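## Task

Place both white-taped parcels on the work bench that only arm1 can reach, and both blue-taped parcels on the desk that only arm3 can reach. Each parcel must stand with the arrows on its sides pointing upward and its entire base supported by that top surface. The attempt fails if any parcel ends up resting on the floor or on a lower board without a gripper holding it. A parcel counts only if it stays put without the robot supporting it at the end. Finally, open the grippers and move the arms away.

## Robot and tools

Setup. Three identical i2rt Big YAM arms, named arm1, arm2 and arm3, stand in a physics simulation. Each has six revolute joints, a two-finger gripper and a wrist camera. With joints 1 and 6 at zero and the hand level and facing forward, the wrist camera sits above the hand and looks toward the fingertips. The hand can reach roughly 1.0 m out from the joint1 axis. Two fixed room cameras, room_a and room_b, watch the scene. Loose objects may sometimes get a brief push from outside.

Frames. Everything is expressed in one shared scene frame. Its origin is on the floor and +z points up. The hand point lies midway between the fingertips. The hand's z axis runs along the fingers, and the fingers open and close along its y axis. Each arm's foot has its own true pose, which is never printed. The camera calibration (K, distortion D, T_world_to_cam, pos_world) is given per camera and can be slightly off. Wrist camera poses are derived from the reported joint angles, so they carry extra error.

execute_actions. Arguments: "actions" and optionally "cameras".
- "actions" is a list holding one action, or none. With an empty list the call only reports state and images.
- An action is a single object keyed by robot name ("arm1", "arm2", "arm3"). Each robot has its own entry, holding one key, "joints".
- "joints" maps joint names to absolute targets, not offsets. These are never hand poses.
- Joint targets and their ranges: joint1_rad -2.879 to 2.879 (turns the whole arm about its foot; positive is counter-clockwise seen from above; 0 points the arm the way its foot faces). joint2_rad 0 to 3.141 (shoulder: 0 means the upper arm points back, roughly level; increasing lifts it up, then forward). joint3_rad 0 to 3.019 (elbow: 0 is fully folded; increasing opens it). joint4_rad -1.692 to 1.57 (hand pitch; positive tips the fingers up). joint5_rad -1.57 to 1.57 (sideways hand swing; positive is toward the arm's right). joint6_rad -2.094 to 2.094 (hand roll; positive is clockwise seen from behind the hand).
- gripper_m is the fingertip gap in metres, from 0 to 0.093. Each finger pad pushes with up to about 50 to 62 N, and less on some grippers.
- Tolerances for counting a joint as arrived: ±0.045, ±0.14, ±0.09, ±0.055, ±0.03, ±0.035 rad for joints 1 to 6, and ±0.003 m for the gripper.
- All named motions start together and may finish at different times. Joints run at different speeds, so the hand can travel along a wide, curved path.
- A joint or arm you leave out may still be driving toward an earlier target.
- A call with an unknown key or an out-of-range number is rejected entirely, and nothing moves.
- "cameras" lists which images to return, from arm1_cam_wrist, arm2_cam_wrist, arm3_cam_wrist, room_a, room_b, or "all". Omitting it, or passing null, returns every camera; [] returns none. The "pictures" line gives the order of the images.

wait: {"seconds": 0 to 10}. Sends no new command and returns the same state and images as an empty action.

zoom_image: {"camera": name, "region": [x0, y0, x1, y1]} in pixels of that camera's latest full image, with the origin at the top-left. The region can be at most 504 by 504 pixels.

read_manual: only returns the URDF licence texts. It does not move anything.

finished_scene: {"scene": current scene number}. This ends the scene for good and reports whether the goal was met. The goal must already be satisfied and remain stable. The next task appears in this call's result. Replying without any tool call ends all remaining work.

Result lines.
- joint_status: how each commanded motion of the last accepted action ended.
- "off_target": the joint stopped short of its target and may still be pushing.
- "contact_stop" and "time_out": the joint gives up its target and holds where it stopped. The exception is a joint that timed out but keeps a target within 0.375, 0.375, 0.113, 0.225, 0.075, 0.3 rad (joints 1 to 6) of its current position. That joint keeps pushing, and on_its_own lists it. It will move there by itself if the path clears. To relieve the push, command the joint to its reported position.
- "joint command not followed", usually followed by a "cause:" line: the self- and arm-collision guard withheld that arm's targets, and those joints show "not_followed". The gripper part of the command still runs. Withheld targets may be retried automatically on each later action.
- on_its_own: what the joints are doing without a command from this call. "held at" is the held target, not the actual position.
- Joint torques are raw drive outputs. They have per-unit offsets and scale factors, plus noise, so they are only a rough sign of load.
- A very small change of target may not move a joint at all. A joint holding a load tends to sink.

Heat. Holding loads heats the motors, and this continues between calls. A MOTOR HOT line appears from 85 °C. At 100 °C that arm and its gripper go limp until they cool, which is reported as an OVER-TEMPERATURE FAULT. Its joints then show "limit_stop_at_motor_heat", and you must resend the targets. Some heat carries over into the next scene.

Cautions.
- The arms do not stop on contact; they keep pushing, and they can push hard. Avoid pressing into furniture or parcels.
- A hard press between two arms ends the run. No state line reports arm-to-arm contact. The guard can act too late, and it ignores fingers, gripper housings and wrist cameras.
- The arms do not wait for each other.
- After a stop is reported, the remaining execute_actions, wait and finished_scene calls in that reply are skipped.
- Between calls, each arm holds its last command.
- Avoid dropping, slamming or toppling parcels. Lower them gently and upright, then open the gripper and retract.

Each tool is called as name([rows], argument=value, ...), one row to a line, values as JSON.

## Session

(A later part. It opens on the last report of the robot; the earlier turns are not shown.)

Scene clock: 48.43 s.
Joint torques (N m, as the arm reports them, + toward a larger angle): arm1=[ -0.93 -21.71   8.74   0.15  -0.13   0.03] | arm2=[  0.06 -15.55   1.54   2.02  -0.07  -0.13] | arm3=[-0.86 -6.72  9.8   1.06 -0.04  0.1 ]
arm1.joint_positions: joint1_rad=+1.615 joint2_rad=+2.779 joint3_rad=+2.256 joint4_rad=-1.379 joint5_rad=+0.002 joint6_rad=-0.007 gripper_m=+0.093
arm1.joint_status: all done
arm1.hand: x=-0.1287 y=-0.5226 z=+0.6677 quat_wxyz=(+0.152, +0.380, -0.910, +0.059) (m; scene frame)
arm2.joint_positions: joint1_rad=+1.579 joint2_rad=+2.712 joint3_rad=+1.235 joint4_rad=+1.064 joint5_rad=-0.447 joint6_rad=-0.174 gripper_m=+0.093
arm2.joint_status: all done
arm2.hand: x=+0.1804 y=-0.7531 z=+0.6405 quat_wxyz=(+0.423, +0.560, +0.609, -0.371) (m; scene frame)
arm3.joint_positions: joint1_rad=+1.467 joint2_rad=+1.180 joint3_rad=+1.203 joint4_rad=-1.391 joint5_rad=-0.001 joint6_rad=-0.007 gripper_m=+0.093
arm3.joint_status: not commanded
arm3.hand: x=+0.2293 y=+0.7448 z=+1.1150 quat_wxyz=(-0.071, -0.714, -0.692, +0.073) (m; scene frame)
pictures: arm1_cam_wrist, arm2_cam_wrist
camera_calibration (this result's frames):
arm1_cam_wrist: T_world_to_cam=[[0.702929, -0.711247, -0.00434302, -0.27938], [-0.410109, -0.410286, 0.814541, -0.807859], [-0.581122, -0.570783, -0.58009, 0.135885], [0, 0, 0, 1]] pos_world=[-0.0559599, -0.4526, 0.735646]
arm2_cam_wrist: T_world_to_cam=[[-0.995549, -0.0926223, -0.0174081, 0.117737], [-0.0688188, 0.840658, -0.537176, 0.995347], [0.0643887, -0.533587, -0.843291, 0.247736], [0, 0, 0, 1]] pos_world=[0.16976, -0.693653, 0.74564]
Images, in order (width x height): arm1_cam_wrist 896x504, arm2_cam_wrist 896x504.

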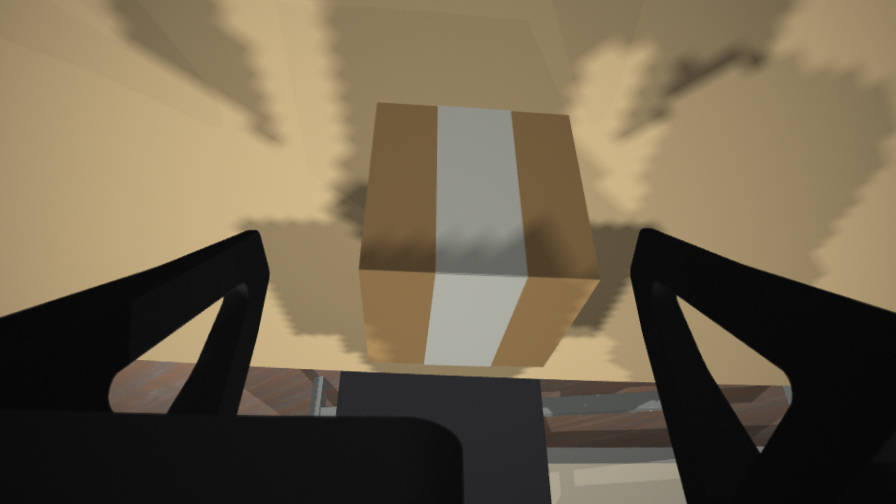

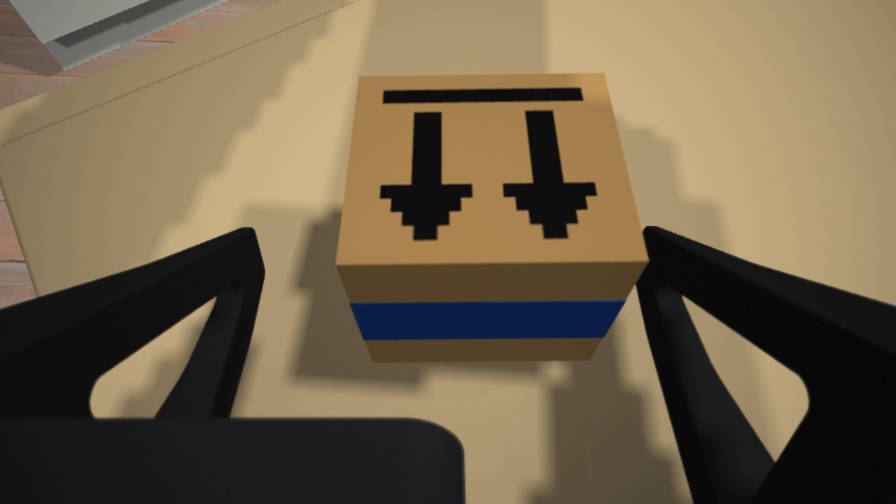

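execute_actions([
  {"arm1": {"joints": {"joint3_rad": 2.222}}, "arm2": {"joints": {"joint3_rad": 1.275}}},
], cameras=["arm1_cam_wrist", "arm2_cam_wrist"])

Scene clock: 49.80 s.
Joint torques (N m, as the arm reports them, + toward a larger angle): arm1=[ -1.02 -21.89   6.42   0.04  -0.13   0.03] | arm2=[  0.15 -15.19   3.38   2.12  -0.07  -0.13] | arm3=[-0.94 -6.72  9.79  1.04 -0.04  0.1 ]
arm1.joint_positions: joint1_rad=+1.615 joint2_rad=+2.785 joint3_rad=+2.226 joint4_rad=-1.379 joint5_rad=+0.002 joint6_rad=-0.007 gripper_m=+0.093
arm1.joint_status: all done
arm1.hand: x=-0.1394 y=-0.5332 z=+0.6567 quat_wxyz=(+0.168, +0.379, -0.907, +0.066) (m; scene frame)
arm2.joint_positions: joint1_rad=+1.579 joint2_rad=+2.712 joint3_rad=+1.260 joint4_rad=+1.064 joint5_rad=-0.447 joint6_rad=-0.174 gripper_m=+0.093
arm2.joint_status: all done
arm2.hand: x=+0.1761 y=-0.7640 z=+0.6467 quat_wxyz=(+0.426, +0.553, +0.607, -0.380) (m; scene frame)
arm3.joint_positions: joint1_rad=+1.467 joint2_rad=+1.180 joint3_rad=+1.203 joint4_rad=-1.391 joint5_rad=-0.001 joint6_rad=-0.007 gripper_m=+0.093
arm3.joint_status: not commanded
arm3.hand: x=+0.2293 y=+0.7448 z=+1.1150 quat_wxyz=(-0.071, -0.714, -0.692, +0.073) (m; scene frame)
pictures: arm1_cam_wrist, arm2_cam_wrist
camera_calibration (this result's frames):
arm1_cam_wrist: T_world_to_cam=[[0.702998, -0.711179, -0.00421352, -0.279445], [-0.388823, -0.389297, 0.835024, -0.806912], [-0.595492, -0.585382, -0.550198, 0.0877975], [0, 0, 0, 1]] pos_world=[-0.0650139, -0.461468, 0.720919]
arm2_cam_wrist: T_world_to_cam=[[-0.995669, -0.0927679, -0.00615409, 0.105138], [-0.0737179, 0.828075, -0.55575, 1.01072], [0.0566518, -0.552889, -0.831327, 0.226252], [0, 0, 0, 1]] pos_world=[0.166374, -0.702107, 0.750445]
Images, in order (width x height): arm1_cam_wrist 896x504, arm2_cam_wrist 896x504.

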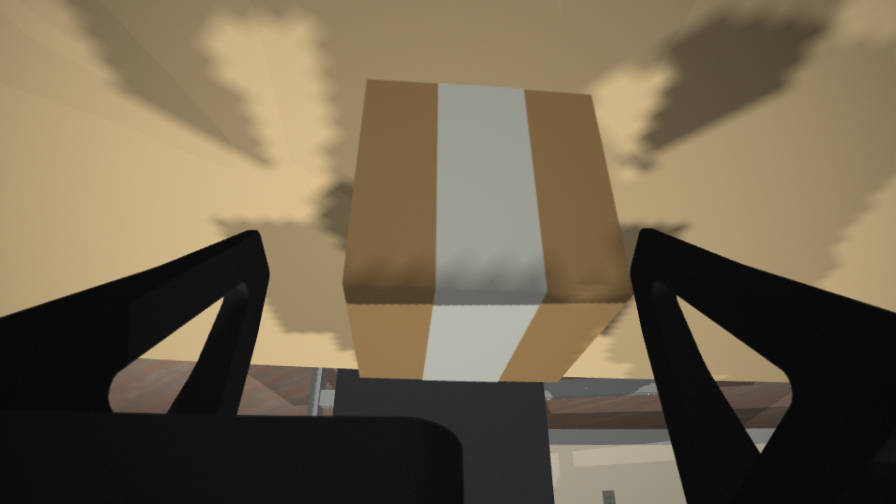

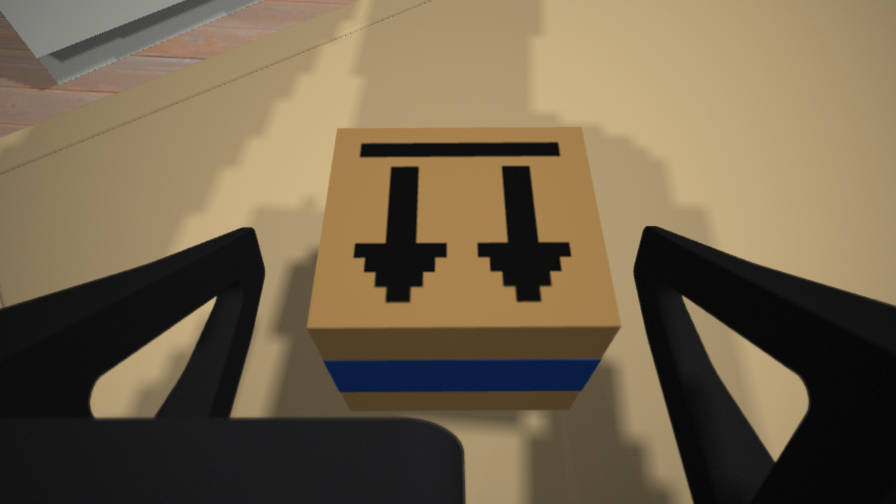

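Both good. Close both grippers.

execute_actions([
  {"arm1": {"joints": {"joint2_rad": 2.785, "gripper_m": 0.04}}, "arm2": {"joints": {"gripper_m": 0.04}}},
], cameras=[])

execute_actions([
  {"arm1": {"joints": {"joint2_rad": 2.2}}, "arm2": {"joints": {"joint2_rad": 2.2}}},
], cameras=["room_b"])

Scene clock: 50.50 s.
Joint torques (N m, as the arm reports them, + toward a larger angle): arm1=[ -0.96 -25.39   6.3    0.05  -0.11   0.03] | arm2=[  0.15 -15.6    3.22   2.07  -0.06  -0.12] | arm3=[-0.81 -6.74  9.8   1.05 -0.04  0.1 ]
arm1.joint_positions: joint1_rad=+1.615 joint2_rad=+2.785 joint3_rad=+2.226 joint4_rad=-1.379 joint5_rad=+0.001 joint6_rad=-0.007 gripper_m=+0.049
arm1.joint_status: gripper_m off_target (ended at +0.049, target +0.040); the others done
arm1.hand: x=-0.1393 y=-0.5333 z=+0.6567 quat_wxyz=(+0.169, +0.379, -0.908, +0.066) (m; scene frame)
arm2.joint_positions: joint1_rad=+1.579 joint2_rad=+2.712 joint3_rad=+1.260 joint4_rad=+1.064 joint5_rad=-0.448 joint6_rad=-0.175 gripper_m=+0.055
arm2.joint_status: gripper_m off_target (ended at +0.055, target +0.040)
arm2.hand: x=+0.1761 y=-0.7640 z=+0.6467 quat_wxyz=(+0.426, +0.553, +0.607, -0.380) (m; scene frame)
arm3.joint_positions: joint1_rad=+1.467 joint2_rad=+1.180 joint3_rad=+1.203 joint4_rad=-1.391 joint5_rad=-0.001 joint6_rad=-0.007 gripper_m=+0.093
arm3.joint_status: not commanded
arm3.hand: x=+0.2293 y=+0.7448 z=+1.1150 quat_wxyz=(-0.071, -0.714, -0.692, +0.073) (m; scene frame)
pictures: none
No camera images: the call's "cameras" was empty. Leave "cameras" out to get every camera's image.

Scene clock: 52.60 s.
Joint torques (N m, as the arm reports them, + toward a larger angle): arm1=[ -0.88 -22.33   9.6    0.99  -0.11   0.03] | arm2=[  0.14 -17.41   5.91   1.55   0.11  -0.1 ] | arm3=[-0.88 -6.67  9.79  1.07 -0.04  0.1 ]
arm1.joint_positions: joint1_rad=+1.615 joint2_rad=+2.185 joint3_rad=+2.216 joint4_rad=-1.375 joint5_rad=+0.001 joint6_rad=-0.007 gripper_m=+0.049
arm1.joint_status: all done
arm1.hand: x=-0.0698 y=-0.4681 z=+1.0628 quat_wxyz=(-0.105, +0.382, -0.917, -0.046) (m; scene frame)
arm2.joint_positions: joint1_rad=+1.579 joint2_rad=+2.201 joint3_rad=+1.270 joint4_rad=+1.076 joint5_rad=-0.448 joint6_rad=-0.175 gripper_m=+0.055
arm2.joint_status: all done
arm2.hand: x=+0.1350 y=-0.8627 z=+1.0088 quat_wxyz=(+0.487, +0.392, +0.533, -0.570) (m; scene frame)
arm3.joint_positions: joint1_rad=+1.467 joint2_rad=+1.180 joint3_rad=+1.203 joint4_rad=-1.391 joint5_rad=-0.001 joint6_rad=-0.007 gripper_m=+0.093
arm3.joint_status: not commanded
arm3.hand: x=+0.2293 y=+0.7448 z=+1.1150 quat_wxyz=(-0.071, -0.714, -0.692, +0.073) (m; scene frame)
pictures: room_b
Images, in order (width x height): room_b 896x504.

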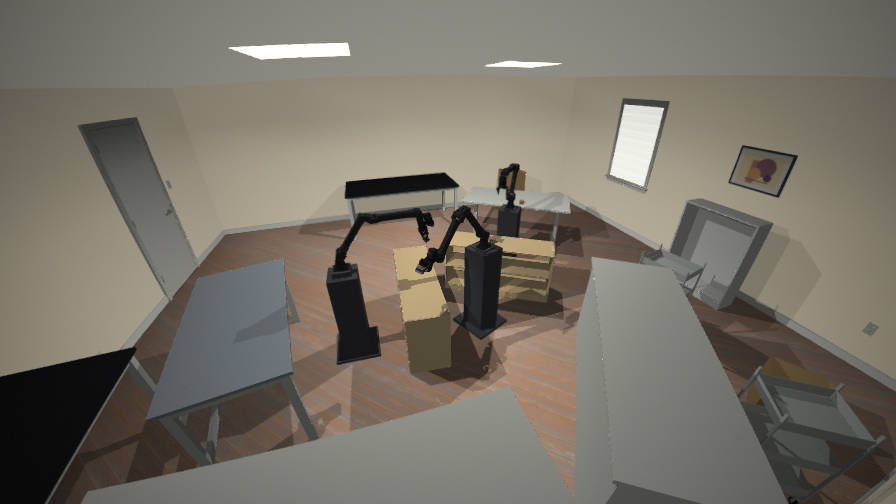

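execute_actions([
  {"arm1": {"joints": {"joint2_rad": 1.0, "joint3_rad": 1.06, "joint4_rad": -1.0}}, "arm2": {"joints": {"joint2_rad": 1.3, "joint3_rad": 1.3, "joint4_rad": -1.4, "joint5_rad": 0, "joint6_rad": 0}}},
], cameras=[])

Scene clock: 55.63 s.
Joint torques (N m, as the arm reports them, + toward a larger angle): arm1=[-1.02 -6.98 10.15  1.78 -0.12  0.02] | arm2=[ 0.17 -8.73  8.69 -0.1   0.22  0.15] | arm3=[-0.88 -6.74  9.79  1.06 -0.04  0.1 ]
arm1.joint_positions: joint1_rad=+1.615 joint2_rad=+1.016 joint3_rad=+1.053 joint4_rad=-1.008 joint5_rad=+0.001 joint6_rad=-0.007 gripper_m=+0.049
arm1.joint_status: all done
arm1.hand: x=-0.3048 y=-0.7031 z=+1.1885 quat_wxyz=(-0.274, +0.366, -0.882, -0.115) (m; scene frame)
arm2.joint_positions: joint1_rad=+1.579 joint2_rad=+1.307 joint3_rad=+1.288 joint4_rad=-1.390 joint5_rad=-0.002 joint6_rad=-0.011 gripper_m=+0.055
arm2.joint_status: all done
arm2.hand: x=+0.1923 y=-0.5160 z=+1.1524 quat_wxyz=(+0.045, +0.822, +0.564, -0.060) (m; scene frame)
arm3.joint_positions: joint1_rad=+1.467 joint2_rad=+1.180 joint3_rad=+1.203 joint4_rad=-1.391 joint5_rad=-0.001 joint6_rad=-0.007 gripper_m=+0.093
arm3.joint_status: not commanded
arm3.hand: x=+0.2293 y=+0.7448 z=+1.1150 quat_wxyz=(-0.071, -0.714, -0.692, +0.073) (m; scene frame)
pictures: none
No camera images: the call's "cameras" was empty. Leave "cameras" out to get every camera's image.

execute_actions([
  {"arm1": {"joints": {"joint1_rad": -0.92, "joint2_rad": 1.98, "joint3_rad": 1.07, "joint4_rad": 0.87}}, "arm2": {"joints": {"joint1_rad": -1.28, "joint2_rad": 2.3, "joint3_rad": 2.02, "joint4_rad": -1.62}}, "arm3": {"joints": {"joint1_rad": 2.3}}},
], cameras=["arm1_cam_wrist", "room_a"])

Scene clock: 58.80 s.
Joint torques (N m, as the arm reports them, + toward a larger angle): arm1=[  0.18 -16.83   7.47   2.63  -0.07   0.03] | arm2=[ -0.79 -20.42   8.68  -1.17   0.09   0.12] | arm3=[-0.37 -7.11  9.8   1.07 -0.08  0.09]
arm1.joint_positions: joint1_rad=-0.925 joint2_rad=+1.968 joint3_rad=+1.058 joint4_rad=+0.853 joint5_rad=+0.000 joint6_rad=-0.007 gripper_m=+0.049
arm1.joint_status: all done
arm1.hand: x=-0.7221 y=-1.6826 z=+1.0207 quat_wxyz=(-0.434, -0.559, -0.468, +0.529) (m; scene frame)
arm2.joint_positions: joint1_rad=-1.274 joint2_rad=+2.314 joint3_rad=+1.992 joint4_rad=-1.607 joint5_rad=+0.001 joint6_rad=-0.009 gripper_m=+0.055
arm2.joint_status: all done
arm2.hand: x=+0.4007 y=+0.4687 z=+0.9101 quat_wxyz=(+0.126, +0.667, -0.724, +0.120) (m; scene frame)
arm3.joint_positions: joint1_rad=+2.300 joint2_rad=+1.184 joint3_rad=+1.203 joint4_rad=-1.391 joint5_rad=+0.000 joint6_rad=-0.006 gripper_m=+0.093
arm3.joint_status: all done
arm3.hand: x=+0.5092 y=+0.8552 z=+1.1137 quat_wxyz=(-0.092, -0.374, -0.922, +0.038) (m; scene frame)
pictures: arm1_cam_wrist, room_a
camera_calibration (this result's frames):
arm1_cam_wrist: T_world_to_cam=[[-0.982608, 0.185688, -0.000638679, -0.397444], [0.118365, 0.623698, -0.772652, 1.92673], [-0.143074, -0.75929, -0.63483, -0.611305], [0, 0, 0, 1]] pos_world=[-0.706052, -1.59205, 1.10036]
Images, in order (width x height): arm1_cam_wrist 896x504, room_a 896x504.

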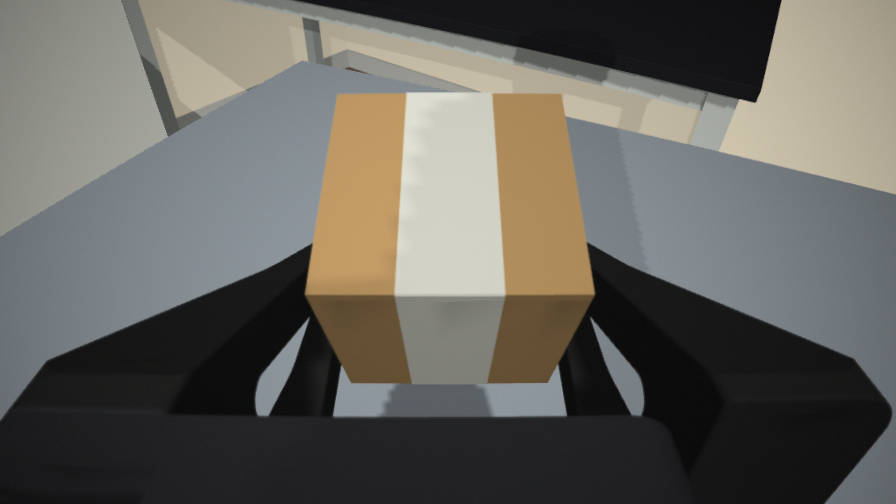

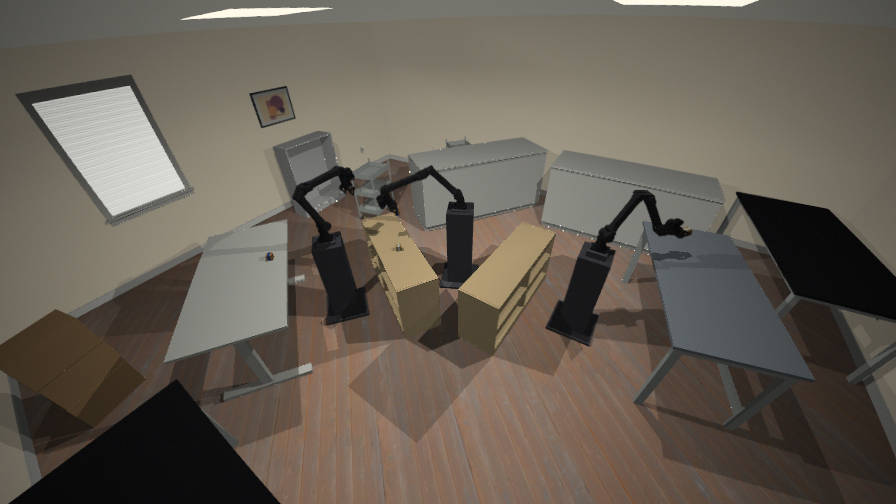

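execute_actions([
  {"arm1": {"joints": {"joint2_rad": 2.275}}, "arm2": {"joints": {"joint2_rad": 2.73, "joint3_rad": 2.095, "joint4_rad": -1.25}}},
], cameras=["arm1_cam_wrist", "arm2_cam_wrist"])

Scene clock: 60.47 s.
Joint torques (N m, as the arm reports them, + toward a larger angle): arm1=[  0.57 -19.68   5.08   2.18  -0.07   0.02] | arm2=[ -0.98 -21.63   6.39  -0.32   0.1    0.12] | arm3=[-0.36 -7.13  9.79  1.07 -0.07  0.09]
arm1.joint_positions: joint1_rad=-0.925 joint2_rad=+2.288 joint3_rad=+1.057 joint4_rad=+0.863 joint5_rad=+0.000 joint6_rad=-0.007 gripper_m=+0.049
arm1.joint_status: all done
arm1.hand: x=-0.7167 y=-1.6493 z=+0.8058 quat_wxyz=(-0.357, -0.634, -0.530, +0.436) (m; scene frame)
arm2.joint_positions: joint1_rad=-1.274 joint2_rad=+2.744 joint3_rad=+2.083 joint4_rad=-1.259 joint5_rad=+0.001 joint6_rad=-0.009 gripper_m=+0.055
arm2.joint_status: all done
arm2.hand: x=+0.4040 y=+0.4809 z=+0.6470 quat_wxyz=(+0.123, +0.668, -0.725, +0.117) (m; scene frame)
arm3.joint_positions: joint1_rad=+2.300 joint2_rad=+1.184 joint3_rad=+1.203 joint4_rad=-1.391 joint5_rad=+0.000 joint6_rad=-0.006 gripper_m=+0.093
arm3.joint_status: not commanded
arm3.hand: x=+0.5092 y=+0.8552 z=+1.1137 quat_wxyz=(-0.092, -0.374, -0.922, +0.038) (m; scene frame)
pictures: arm1_cam_wrist, arm2_cam_wrist
camera_calibration (this result's frames):
arm1_cam_wrist: T_world_to_cam=[[-0.982344, 0.187084, -0.0003905, -0.396156], [0.157501, 0.825877, -0.541406, 1.91446], [-0.100966, -0.531908, -0.840761, -0.150495], [0, 0, 0, 1]] pos_world=[-0.705885, -1.58704, 0.909814]
arm2_cam_wrist: T_world_to_cam=[[0.996931, -0.0772959, 0.0124357, -0.376983], [-0.054098, -0.565309, 0.823103, -0.233102], [-0.0565925, -0.82125, -0.567755, 0.906203], [0, 0, 0, 1]] pos_world=[0.414499, 0.583305, 0.711057]
Images, in order (width x height): arm1_cam_wrist 896x504, arm2_cam_wrist 896x504.

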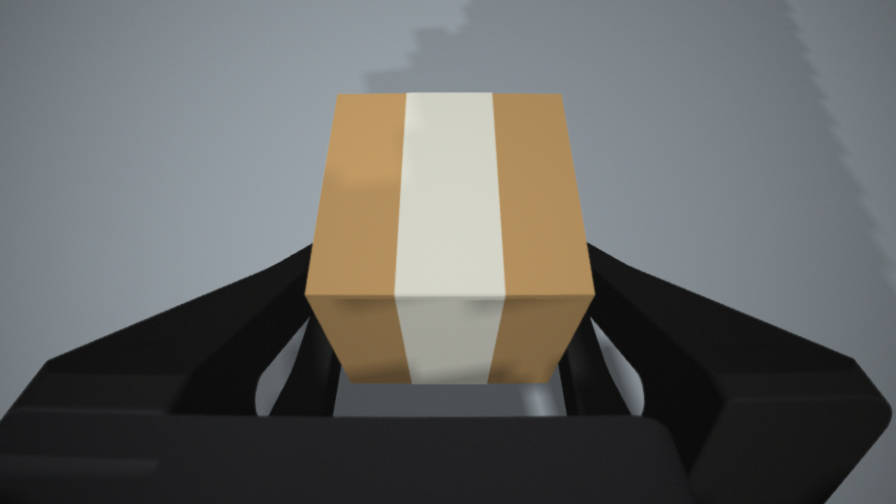

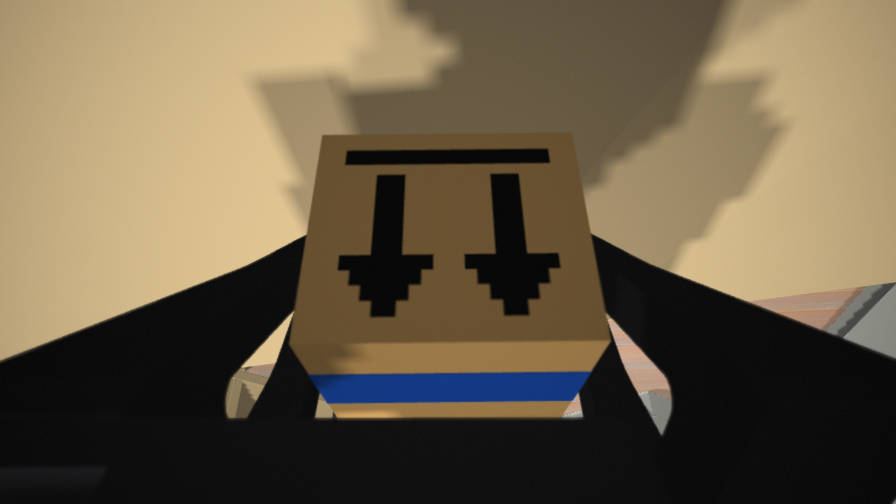

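execute_actions(actions=[], cameras=["room_a", "room_b"])

zoom_image(camera="room_b", region=[230, 280, 310, 340])

zoom_image(camera="room_a", region=[640, 225, 720, 285])

zoom_image(camera="room_a", region=[370, 205, 430, 260])

Scene clock: 60.67 s.
Joint torques (N m, as the arm reports them, + toward a larger angle): arm1=[  0.46 -19.6    5.04   2.28  -0.07   0.02] | arm2=[ -0.77 -21.9    6.39  -0.3    0.1    0.12] | arm3=[-0.36 -7.13  9.8   1.04 -0.07  0.09]
arm1.joint_positions: joint1_rad=-0.925 joint2_rad=+2.288 joint3_rad=+1.057 joint4_rad=+0.863 joint5_rad=+0.000 joint6_rad=-0.007 gripper_m=+0.049
arm1.joint_status: all done
arm1.hand: x=-0.7167 y=-1.6493 z=+0.8058 quat_wxyz=(-0.357, -0.634, -0.530, +0.436) (m; scene frame)
arm2.joint_positions: joint1_rad=-1.274 joint2_rad=+2.744 joint3_rad=+2.083 joint4_rad=-1.259 joint5_rad=+0.001 joint6_rad=-0.009 gripper_m=+0.055
arm2.joint_status: all done
arm2.hand: x=+0.4040 y=+0.4809 z=+0.6470 quat_wxyz=(+0.123, +0.668, -0.725, +0.117) (m; scene frame)
arm3.joint_positions: joint1_rad=+2.300 joint2_rad=+1.184 joint3_rad=+1.203 joint4_rad=-1.391 joint5_rad=+0.000 joint6_rad=-0.006 gripper_m=+0.093
arm3.joint_status: not commanded
arm3.hand: x=+0.5092 y=+0.8552 z=+1.1137 quat_wxyz=(-0.092, -0.374, -0.922, +0.038) (m; scene frame)
pictures: room_a, room_b
Images, in order (width x height): room_a 896x504, room_b 896x504.

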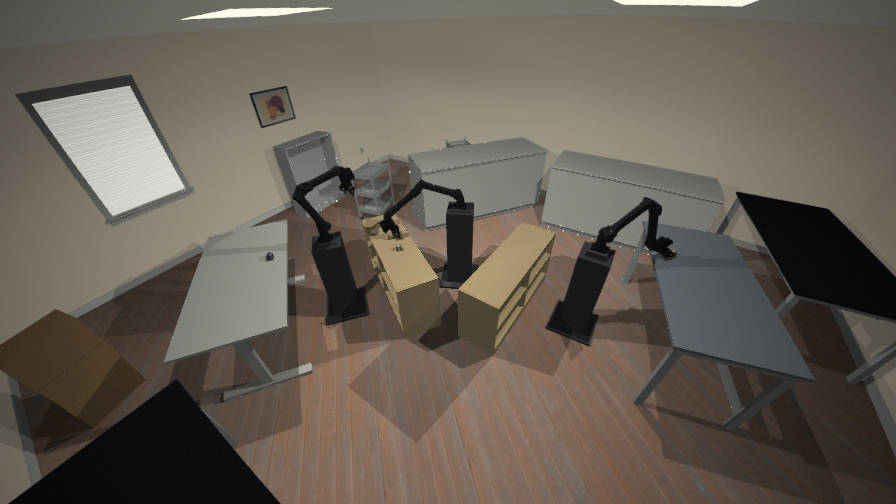

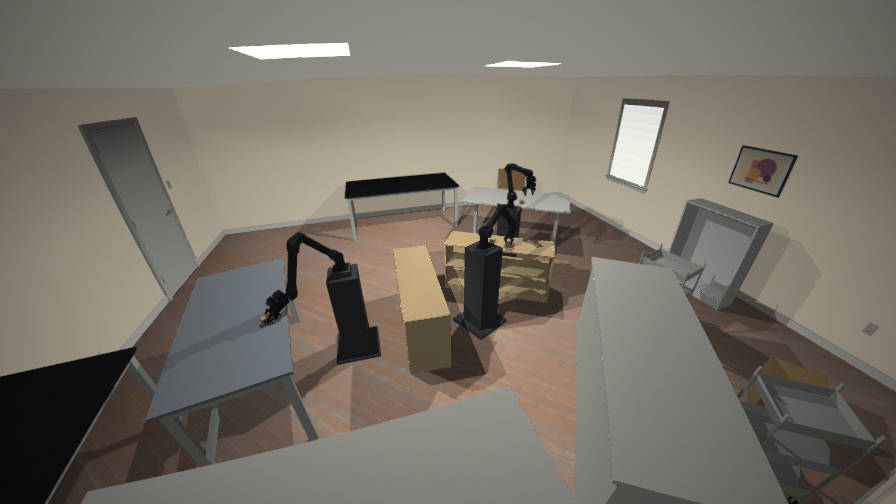

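Region (230, 280, 310, 340) of room_b's 896x504 image, scaled by 6.300, with more detail than that image has; it fills the top 378 rows of this view, and the rest is white.

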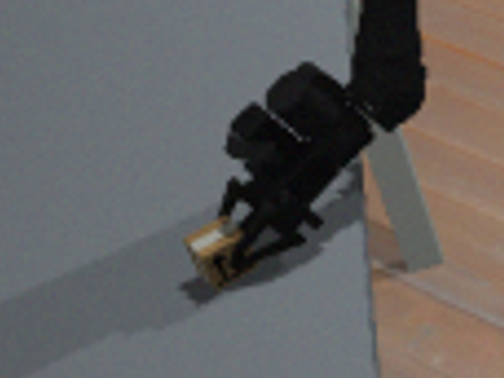

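Region (640, 225, 720, 285) of room_a's 896x504 image, scaled by 6.300, with more detail than that image has; it fills the top 378 rows of this view, and the rest is white.

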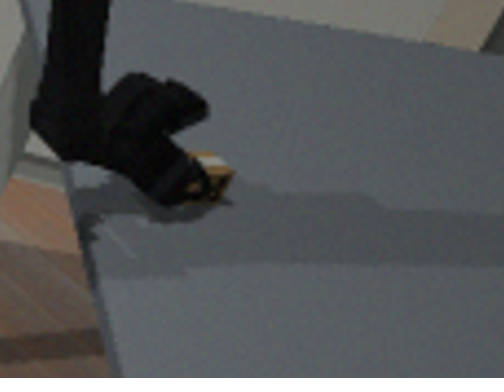

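Region (370, 205, 430, 260) of room_a's 896x504 image, scaled by 8.400, with more detail than that image has; it fills the top 462 rows of this view, and the rest is white.

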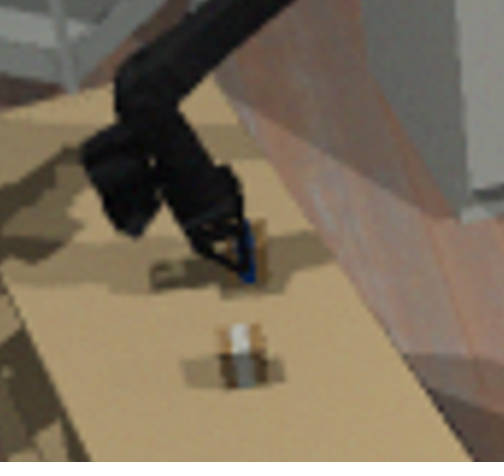

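execute_actions([
  {"arm1": {"joints": {"gripper_m": 0.093}}, "arm2": {"joints": {"gripper_m": 0.093}}},
], cameras=["arm1_cam_wrist", "arm2_cam_wrist"])

Scene clock: 61.43 s.
Joint torques (N m, as the arm reports them, + toward a larger angle): arm1=[  0.45 -19.67   5.06   2.26  -0.07   0.03] | arm2=[ -0.73 -21.26   6.36  -0.3    0.09   0.12] | arm3=[-0.32 -7.05  9.78  1.05 -0.07  0.09]
arm1.joint_positions: joint1_rad=-0.925 joint2_rad=+2.288 joint3_rad=+1.057 joint4_rad=+0.863 joint5_rad=+0.000 joint6_rad=-0.007 gripper_m=+0.093
arm1.joint_status: all done
arm1.hand: x=-0.7167 y=-1.6493 z=+0.8058 quat_wxyz=(-0.357, -0.634, -0.530, +0.436) (m; scene frame)
arm2.joint_positions: joint1_rad=-1.274 joint2_rad=+2.744 joint3_rad=+2.083 joint4_rad=-1.259 joint5_rad=+0.001 joint6_rad=-0.009 gripper_m=+0.093
arm2.joint_status: all done
arm2.hand: x=+0.4040 y=+0.4809 z=+0.6470 quat_wxyz=(+0.123, +0.668, -0.725, +0.117) (m; scene frame)
arm3.joint_positions: joint1_rad=+2.300 joint2_rad=+1.184 joint3_rad=+1.203 joint4_rad=-1.391 joint5_rad=+0.000 joint6_rad=-0.006 gripper_m=+0.093
arm3.joint_status: not commanded
arm3.hand: x=+0.5092 y=+0.8552 z=+1.1137 quat_wxyz=(-0.092, -0.374, -0.922, +0.038) (m; scene frame)
pictures: arm1_cam_wrist, arm2_cam_wrist
camera_calibration (this result's frames):
arm1_cam_wrist: T_world_to_cam=[[-0.982344, 0.187084, -0.0003905, -0.396156], [0.157501, 0.825877, -0.541406, 1.91446], [-0.100966, -0.531908, -0.840761, -0.150495], [0, 0, 0, 1]] pos_world=[-0.705885, -1.58704, 0.909814]
arm2_cam_wrist: T_world_to_cam=[[0.996931, -0.0772959, 0.0124357, -0.376983], [-0.054098, -0.565309, 0.823103, -0.233102], [-0.0565925, -0.82125, -0.567755, 0.906203], [0, 0, 0, 1]] pos_world=[0.414499, 0.583305, 0.711057]
Images, in order (width x height): arm1_cam_wrist 896x504, arm2_cam_wrist 896x504.

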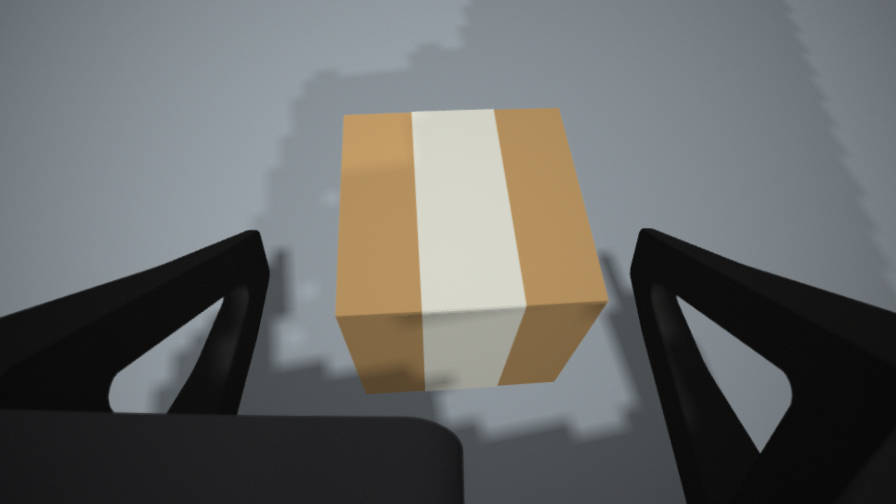

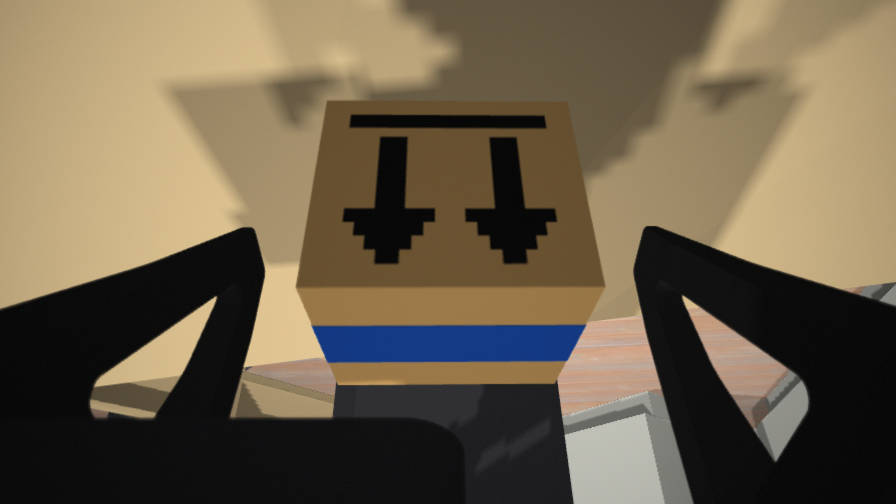

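execute_actions([
  {"arm1": {"joints": {"joint2_rad": 1.8}}, "arm2": {"joints": {"joint2_rad": 2.45}}},
], cameras=[])

Scene clock: 63.23 s.
Joint torques (N m, as the arm reports them, + toward a larger angle): arm1=[  0.51 -14.44   8.89   1.88  -0.07   0.02] | arm2=[ -0.82 -20.74   7.52   0.18   0.1    0.12] | arm3=[-0.34 -7.12  9.8   1.04 -0.07  0.09]
arm1.joint_positions: joint1_rad=-0.925 joint2_rad=+1.769 joint3_rad=+1.057 joint4_rad=+0.871 joint5_rad=+0.000 joint6_rad=-0.007 gripper_m=+0.093
arm1.joint_status: all done
arm1.hand: x=-0.7188 y=-1.6679 z=+1.1607 quat_wxyz=(-0.481, -0.499, -0.418, +0.587) (m; scene frame)
arm2.joint_positions: joint1_rad=-1.274 joint2_rad=+2.449 joint3_rad=+2.089 joint4_rad=-1.256 joint5_rad=+0.001 joint6_rad=-0.009 gripper_m=+0.093
arm2.joint_status: all done
arm2.hand: x=+0.4104 y=+0.5674 z=+0.8388 quat_wxyz=(+0.011, +0.678, -0.735, +0.016) (m; scene frame)
arm3.joint_positions: joint1_rad=+2.300 joint2_rad=+1.184 joint3_rad=+1.203 joint4_rad=-1.391 joint5_rad=+0.000 joint6_rad=-0.006 gripper_m=+0.093
arm3.joint_status: not commanded
arm3.hand: x=+0.5092 y=+0.8552 z=+1.1137 quat_wxyz=(-0.092, -0.374, -0.922, +0.038) (m; scene frame)
pictures: none
No camera images: the call's "cameras" was empty. Leave "cameras" out to get every camera's image.

execute_actions([
  {"arm1": {"joints": {"joint1_rad": 1.0, "joint2_rad": 1.2, "joint3_rad": 1.2, "joint4_rad": -1.5}}, "arm2": {"joints": {"joint1_rad": -0.986, "joint2_rad": 2.43, "joint3_rad": 1.76, "joint4_rad": -0.885, "joint6_rad": 0.245}}},
], cameras=["arm2_cam_wrist", "room_a"])

zoom_image(camera="room_a", region=[655, 240, 695, 270])

Scene clock: 65.73 s.
Joint torques (N m, as the arm reports them, + toward a larger angle): arm1=[ 0.63 -8.33  9.1   0.45 -0.04  0.02] | arm2=[ -0.34 -19.48   6.2    0.42   0.17   0.14] | arm3=[-0.4  -7.14  9.8   1.06 -0.08  0.09]
arm1.joint_positions: joint1_rad=+0.994 joint2_rad=+1.203 joint3_rad=+1.197 joint4_rad=-1.493 joint5_rad=+0.000 joint6_rad=-0.007 gripper_m=+0.093
arm1.joint_status: all done
arm1.hand: x=-0.2452 y=-0.9290 z=+1.1477 quat_wxyz=(-0.035, +0.084, -0.996, -0.007) (m; scene frame)
arm2.joint_positions: joint1_rad=-0.986 joint2_rad=+2.429 joint3_rad=+1.758 joint4_rad=-0.896 joint5_rad=-0.001 joint6_rad=+0.234 gripper_m=+0.093
arm2.joint_status: all done
arm2.hand: x=+0.2191 y=+0.5083 z=+0.7399 quat_wxyz=(-0.007, +0.694, -0.720, -0.002) (m; scene frame)
arm3.joint_positions: joint1_rad=+2.300 joint2_rad=+1.184 joint3_rad=+1.203 joint4_rad=-1.391 joint5_rad=+0.000 joint6_rad=-0.006 gripper_m=+0.093
arm3.joint_status: not commanded
arm3.hand: x=+0.5092 y=+0.8552 z=+1.1137 quat_wxyz=(-0.092, -0.374, -0.922, +0.038) (m; scene frame)
pictures: arm2_cam_wrist, room_a
camera_calibration (this result's frames):
arm2_cam_wrist: T_world_to_cam=[[0.999292, -0.0346992, 0.0145347, -0.215351], [-0.0367279, -0.816173, 0.576639, 0.00197877], [-0.00814606, -0.576764, -0.81687, 1.02036], [0, 0, 0, 1]] pos_world=[0.223583, 0.582647, 0.835488]
Images, in order (width x height): arm2_cam_wrist 896x504, room_a 896x504.

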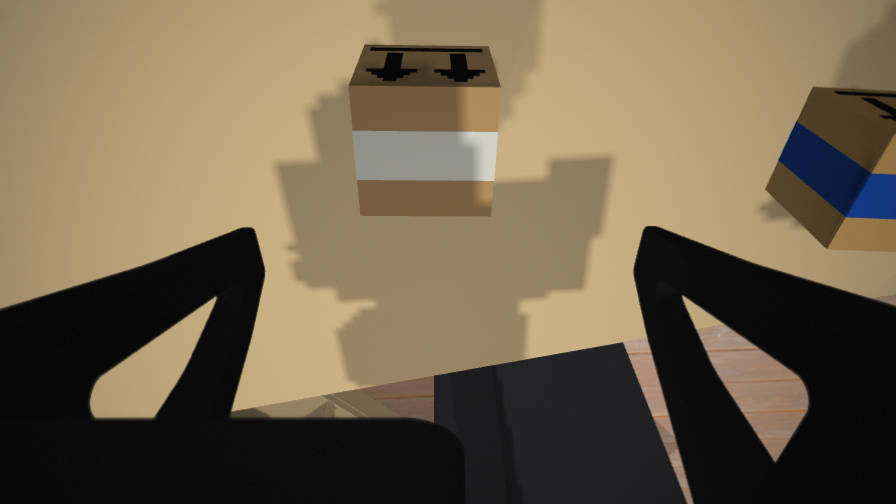

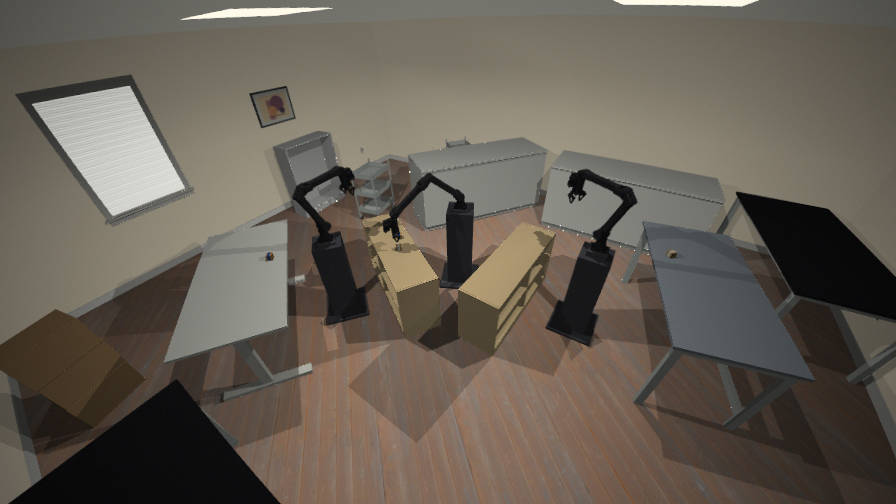

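Region (655, 240, 695, 270) of room_a's 896x504 image, scaled by 12.600, with more detail than that image has; it fills the top 378 rows of this view, and the rest is white.

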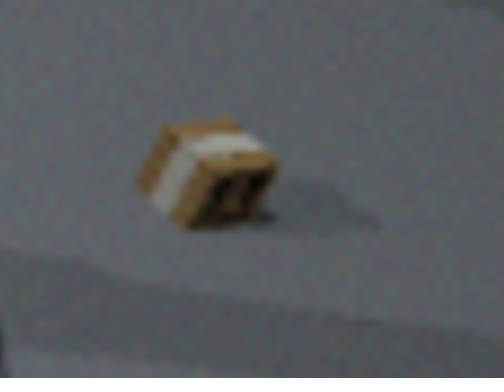

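execute_actions([
  {"arm2": {"joints": {"joint1_rad": -0.965, "joint2_rad": 2.605, "joint3_rad": 1.81, "joint4_rad": -0.745}}},
], cameras=["arm2_cam_wrist"])

Scene clock: 67.07 s.
Joint torques (N m, as the arm reports them, + toward a larger angle): arm1=[ 0.63 -8.21  9.15  0.43 -0.06  0.02] | arm2=[ -0.31 -20.27   6.48   0.32   0.2    0.14] | arm3=[-0.34 -7.15  9.8   1.06 -0.07  0.09]
arm1.joint_positions: joint1_rad=+0.994 joint2_rad=+1.203 joint3_rad=+1.197 joint4_rad=-1.493 joint5_rad=+0.000 joint6_rad=-0.007 gripper_m=+0.093
arm1.joint_status: not commanded
arm1.hand: x=-0.2452 y=-0.9290 z=+1.1477 quat_wxyz=(-0.035, +0.084, -0.996, -0.007) (m; scene frame)
arm2.joint_positions: joint1_rad=-0.968 joint2_rad=+2.616 joint3_rad=+1.793 joint4_rad=-0.756 joint5_rad=-0.001 joint6_rad=+0.235 gripper_m=+0.093
arm2.joint_status: all done
arm2.hand: x=+0.2107 y=+0.4955 z=+0.6325 quat_wxyz=(-0.003, +0.701, -0.714, +0.003) (m; scene frame)
arm3.joint_positions: joint1_rad=+2.300 joint2_rad=+1.184 joint3_rad=+1.203 joint4_rad=-1.391 joint5_rad=+0.000 joint6_rad=-0.006 gripper_m=+0.093
arm3.joint_status: not commanded
arm3.hand: x=+0.5092 y=+0.8552 z=+1.1137 quat_wxyz=(-0.092, -0.374, -0.922, +0.038) (m; scene frame)
pictures: arm2_cam_wrist
camera_calibration (this result's frames):
arm2_cam_wrist: T_world_to_cam=[[0.999712, -0.0170961, 0.0168625, -0.216123], [-0.0237336, -0.810277, 0.585567, 0.0418818], [0.00365233, -0.585798, -0.810449, 0.923155], [0, 0, 0, 1]] pos_world=[0.213683, 0.571024, 0.72729]
Images, in order (width x height): arm2_cam_wrist 896x504.

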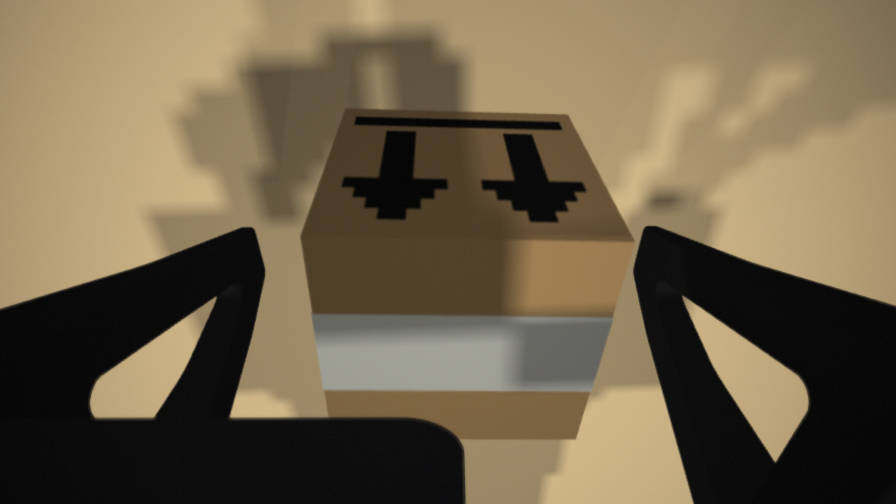

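execute_actions([
  {"arm2": {"joints": {"gripper_m": 0.04}}},
], cameras=[])

execute_actions([
  {"arm2": {"joints": {"joint2_rad": 2.3, "joint4_rad": -1.0}}},
], cameras=[])

Scene clock: 67.77 s.
Joint torques (N m, as the arm reports them, + toward a larger angle): arm1=[ 0.63 -8.12  9.14  0.44 -0.05  0.01] | arm2=[ -0.38 -20.36   6.46   0.4    0.19   0.14] | arm3=[-0.37 -7.11  9.8   1.06 -0.07  0.09]
arm1.joint_positions: joint1_rad=+0.994 joint2_rad=+1.203 joint3_rad=+1.197 joint4_rad=-1.493 joint5_rad=+0.000 joint6_rad=-0.007 gripper_m=+0.093
arm1.joint_status: not commanded
arm1.hand: x=-0.2452 y=-0.9290 z=+1.1477 quat_wxyz=(-0.035, +0.084, -0.996, -0.007) (m; scene frame)
arm2.joint_positions: joint1_rad=-0.968 joint2_rad=+2.616 joint3_rad=+1.793 joint4_rad=-0.756 joint5_rad=-0.001 joint6_rad=+0.235 gripper_m=+0.050
arm2.joint_status: gripper_m off_target (ended at +0.050, target +0.040)
arm2.hand: x=+0.2107 y=+0.4955 z=+0.6325 quat_wxyz=(-0.003, +0.701, -0.714, +0.003) (m; scene frame)
arm3.joint_positions: joint1_rad=+2.300 joint2_rad=+1.184 joint3_rad=+1.203 joint4_rad=-1.391 joint5_rad=+0.000 joint6_rad=-0.006 gripper_m=+0.093
arm3.joint_status: not commanded
arm3.hand: x=+0.5092 y=+0.8552 z=+1.1137 quat_wxyz=(-0.092, -0.374, -0.922, +0.038) (m; scene frame)
pictures: none
No camera images: the call's "cameras" was empty. Leave "cameras" out to get every camera's image.

Scene clock: 69.33 s.
Joint torques (N m, as the arm reports them, + toward a larger angle): arm1=[ 0.58 -8.23  9.13  0.4  -0.05  0.03] | arm2=[ -0.23 -19.52   7.27  -0.11   0.19   0.13] | arm3=[-0.34 -7.08  9.79  1.05 -0.07  0.09]
arm1.joint_positions: joint1_rad=+0.994 joint2_rad=+1.203 joint3_rad=+1.197 joint4_rad=-1.493 joint5_rad=+0.000 joint6_rad=-0.007 gripper_m=+0.093
arm1.joint_status: not commanded
arm1.hand: x=-0.2452 y=-0.9290 z=+1.1477 quat_wxyz=(-0.035, +0.084, -0.996, -0.007) (m; scene frame)
arm2.joint_positions: joint1_rad=-0.968 joint2_rad=+2.301 joint3_rad=+1.802 joint4_rad=-0.992 joint5_rad=-0.001 joint6_rad=+0.235 gripper_m=+0.050
arm2.joint_status: all done
arm2.hand: x=+0.2007 y=+0.5315 z=+0.8362 quat_wxyz=(-0.027, +0.700, -0.713, -0.034) (m; scene frame)
arm3.joint_positions: joint1_rad=+2.300 joint2_rad=+1.184 joint3_rad=+1.203 joint4_rad=-1.391 joint5_rad=+0.000 joint6_rad=-0.006 gripper_m=+0.093
arm3.joint_status: not commanded
arm3.hand: x=+0.5092 y=+0.8552 z=+1.1137 quat_wxyz=(-0.092, -0.374, -0.922, +0.038) (m; scene frame)
pictures: none
No camera images: the call's "cameras" was empty. Leave "cameras" out to get every camera's image.

execute_actions([
  {"arm2": {"joints": {"joint1_rad": 1.125, "joint6_rad": 0}}, "arm3": {"joints": {"joint1_rad": 1.758, "joint2_rad": 2.34, "joint3_rad": 1.785, "joint4_rad": -0.99, "joint6_rad": 0.35}}},
], cameras=["arm3_cam_wrist"])

Scene clock: 72.03 s.
Joint torques (N m, as the arm reports them, + toward a larger angle): arm1=[ 0.66 -8.32  9.12  0.41 -0.05  0.02] | arm2=[  0.01 -19.32   7.32  -0.21   0.19  -0.1 ] | arm3=[ -0.53 -25.34   9.79   0.82  -0.08   0.1 ]
arm1.joint_positions: joint1_rad=+0.994 joint2_rad=+1.203 joint3_rad=+1.197 joint4_rad=-1.493 joint5_rad=+0.000 joint6_rad=-0.007 gripper_m=+0.093
arm1.joint_status: not commanded
arm1.hand: x=-0.2452 y=-0.9290 z=+1.1477 quat_wxyz=(-0.035, +0.084, -0.996, -0.007) (m; scene frame)
arm2.joint_positions: joint1_rad=+1.120 joint2_rad=+2.301 joint3_rad=+1.802 joint4_rad=-0.992 joint5_rad=-0.002 joint6_rad=+0.009 gripper_m=+0.050
arm2.joint_status: all done
arm2.hand: x=-0.1586 y=-0.5876 z=+0.8245 quat_wxyz=(+0.013, +0.934, +0.354, -0.032) (m; scene frame)
arm3.joint_positions: joint1_rad=+1.761 joint2_rad=+2.350 joint3_rad=+1.761 joint4_rad=-0.986 joint5_rad=+0.001 joint6_rad=+0.342 gripper_m=+0.093
arm3.joint_status: all done
arm3.hand: x=+0.4084 y=+0.4840 z=+0.7346 quat_wxyz=(+0.001, -0.737, -0.676, -0.001) (m; scene frame)
pictures: arm3_cam_wrist
camera_calibration (this result's frames):
arm3_cam_wrist: T_world_to_cam=[[-0.996322, 0.0854179, -0.00684409, 0.369366], [0.0656946, 0.812661, 0.579022, -0.841546], [0.0550208, 0.576443, -0.815283, 0.420147], [0, 0, 0, 1]] pos_world=[0.400176, 0.41015, 0.83234]
Images, in order (width x height): arm3_cam_wrist 896x504.

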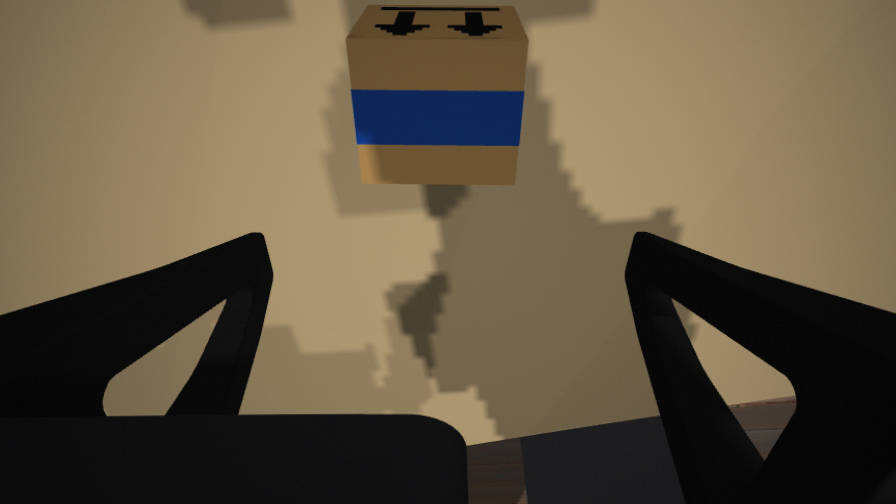

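execute_actions([
  {"arm2": {"joints": {"joint2_rad": 2.507, "joint3_rad": 1.712, "joint4_rad": -0.76}}, "arm3": {"joints": {"joint2_rad": 2.52, "joint3_rad": 1.865, "joint4_rad": -0.885}}},
], cameras=["arm2_cam_wrist", "arm3_cam_wrist"])

Scene clock: 73.93 s.
Joint torques (N m, as the arm reports them, + toward a larger angle): arm1=[ 0.59 -8.26  9.11  0.39 -0.05  0.02] | arm2=[  0.13 -19.37   6.81   0.33   0.19  -0.1 ] | arm3=[ -0.51 -23.45   9.06   1.17  -0.08   0.11]
arm1.joint_positions: joint1_rad=+0.994 joint2_rad=+1.203 joint3_rad=+1.197 joint4_rad=-1.493 joint5_rad=+0.000 joint6_rad=-0.007 gripper_m=+0.093
arm1.joint_status: not commanded
arm1.hand: x=-0.2452 y=-0.9290 z=+1.1477 quat_wxyz=(-0.035, +0.084, -0.996, -0.007) (m; scene frame)
arm2.joint_positions: joint1_rad=+1.120 joint2_rad=+2.513 joint3_rad=+1.691 joint4_rad=-0.770 joint5_rad=-0.002 joint6_rad=+0.009 gripper_m=+0.050
arm2.joint_status: all done
arm2.hand: x=-0.1147 y=-0.5481 z=+0.6581 quat_wxyz=(-0.005, +0.935, +0.354, +0.016) (m; scene frame)
arm3.joint_positions: joint1_rad=+1.761 joint2_rad=+2.508 joint3_rad=+1.849 joint4_rad=-0.889 joint5_rad=+0.001 joint6_rad=+0.342 gripper_m=+0.093
arm3.joint_status: all done
arm3.hand: x=+0.4141 y=+0.4625 z=+0.6613 quat_wxyz=(-0.011, -0.737, -0.676, +0.006) (m; scene frame)
pictures: arm2_cam_wrist, arm3_cam_wrist
camera_calibration (this result's frames):
arm2_cam_wrist: T_world_to_cam=[[-0.664153, 0.747571, 0.00619236, 0.326169], [0.593625, 0.522314, 0.612207, -0.042799], [0.454434, 0.410275, -0.790673, 0.918403], [0, 0, 0, 1]] pos_world=[-0.175321, -0.598278, 0.750338]
arm3_cam_wrist: T_world_to_cam=[[-0.996239, 0.0851298, -0.0161494, 0.38263], [0.061716, 0.82797, 0.557365, -0.773061], [0.0608196, 0.554272, -0.83011, 0.390174], [0, 0, 0, 1]] pos_world=[0.405171, 0.391236, 0.760944]
Images, in order (width x height): arm2_cam_wrist 896x504, arm3_cam_wrist 896x504.

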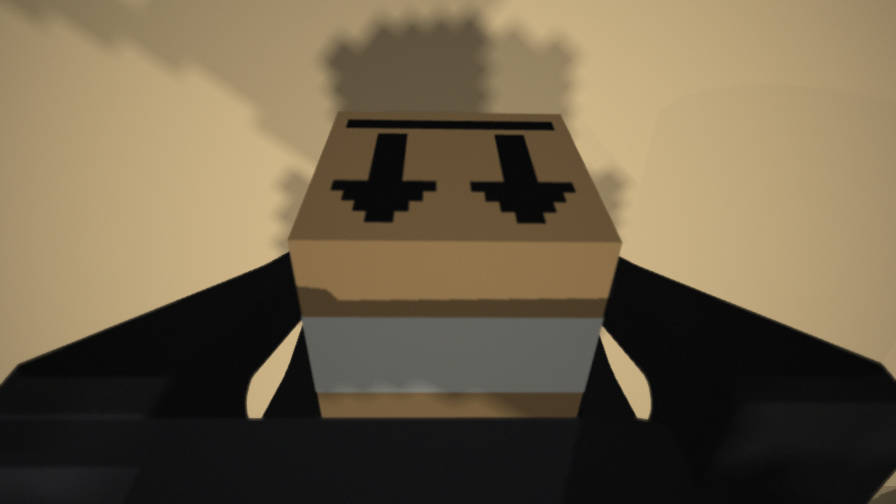

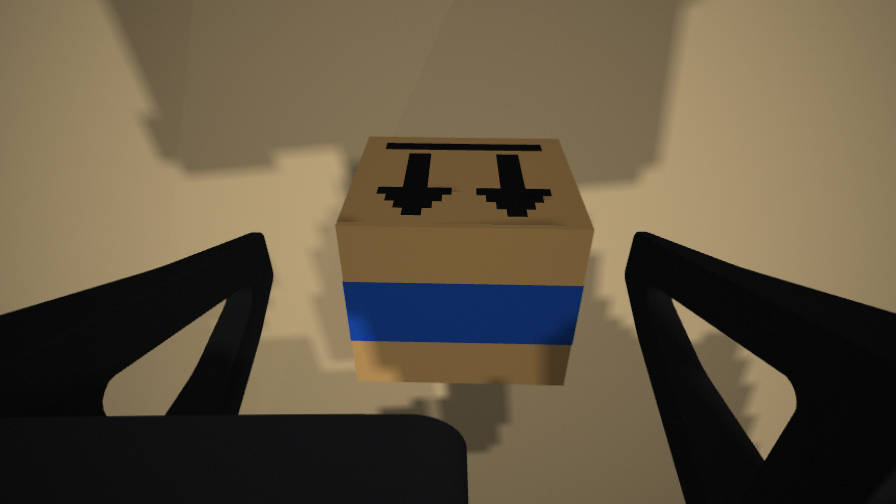

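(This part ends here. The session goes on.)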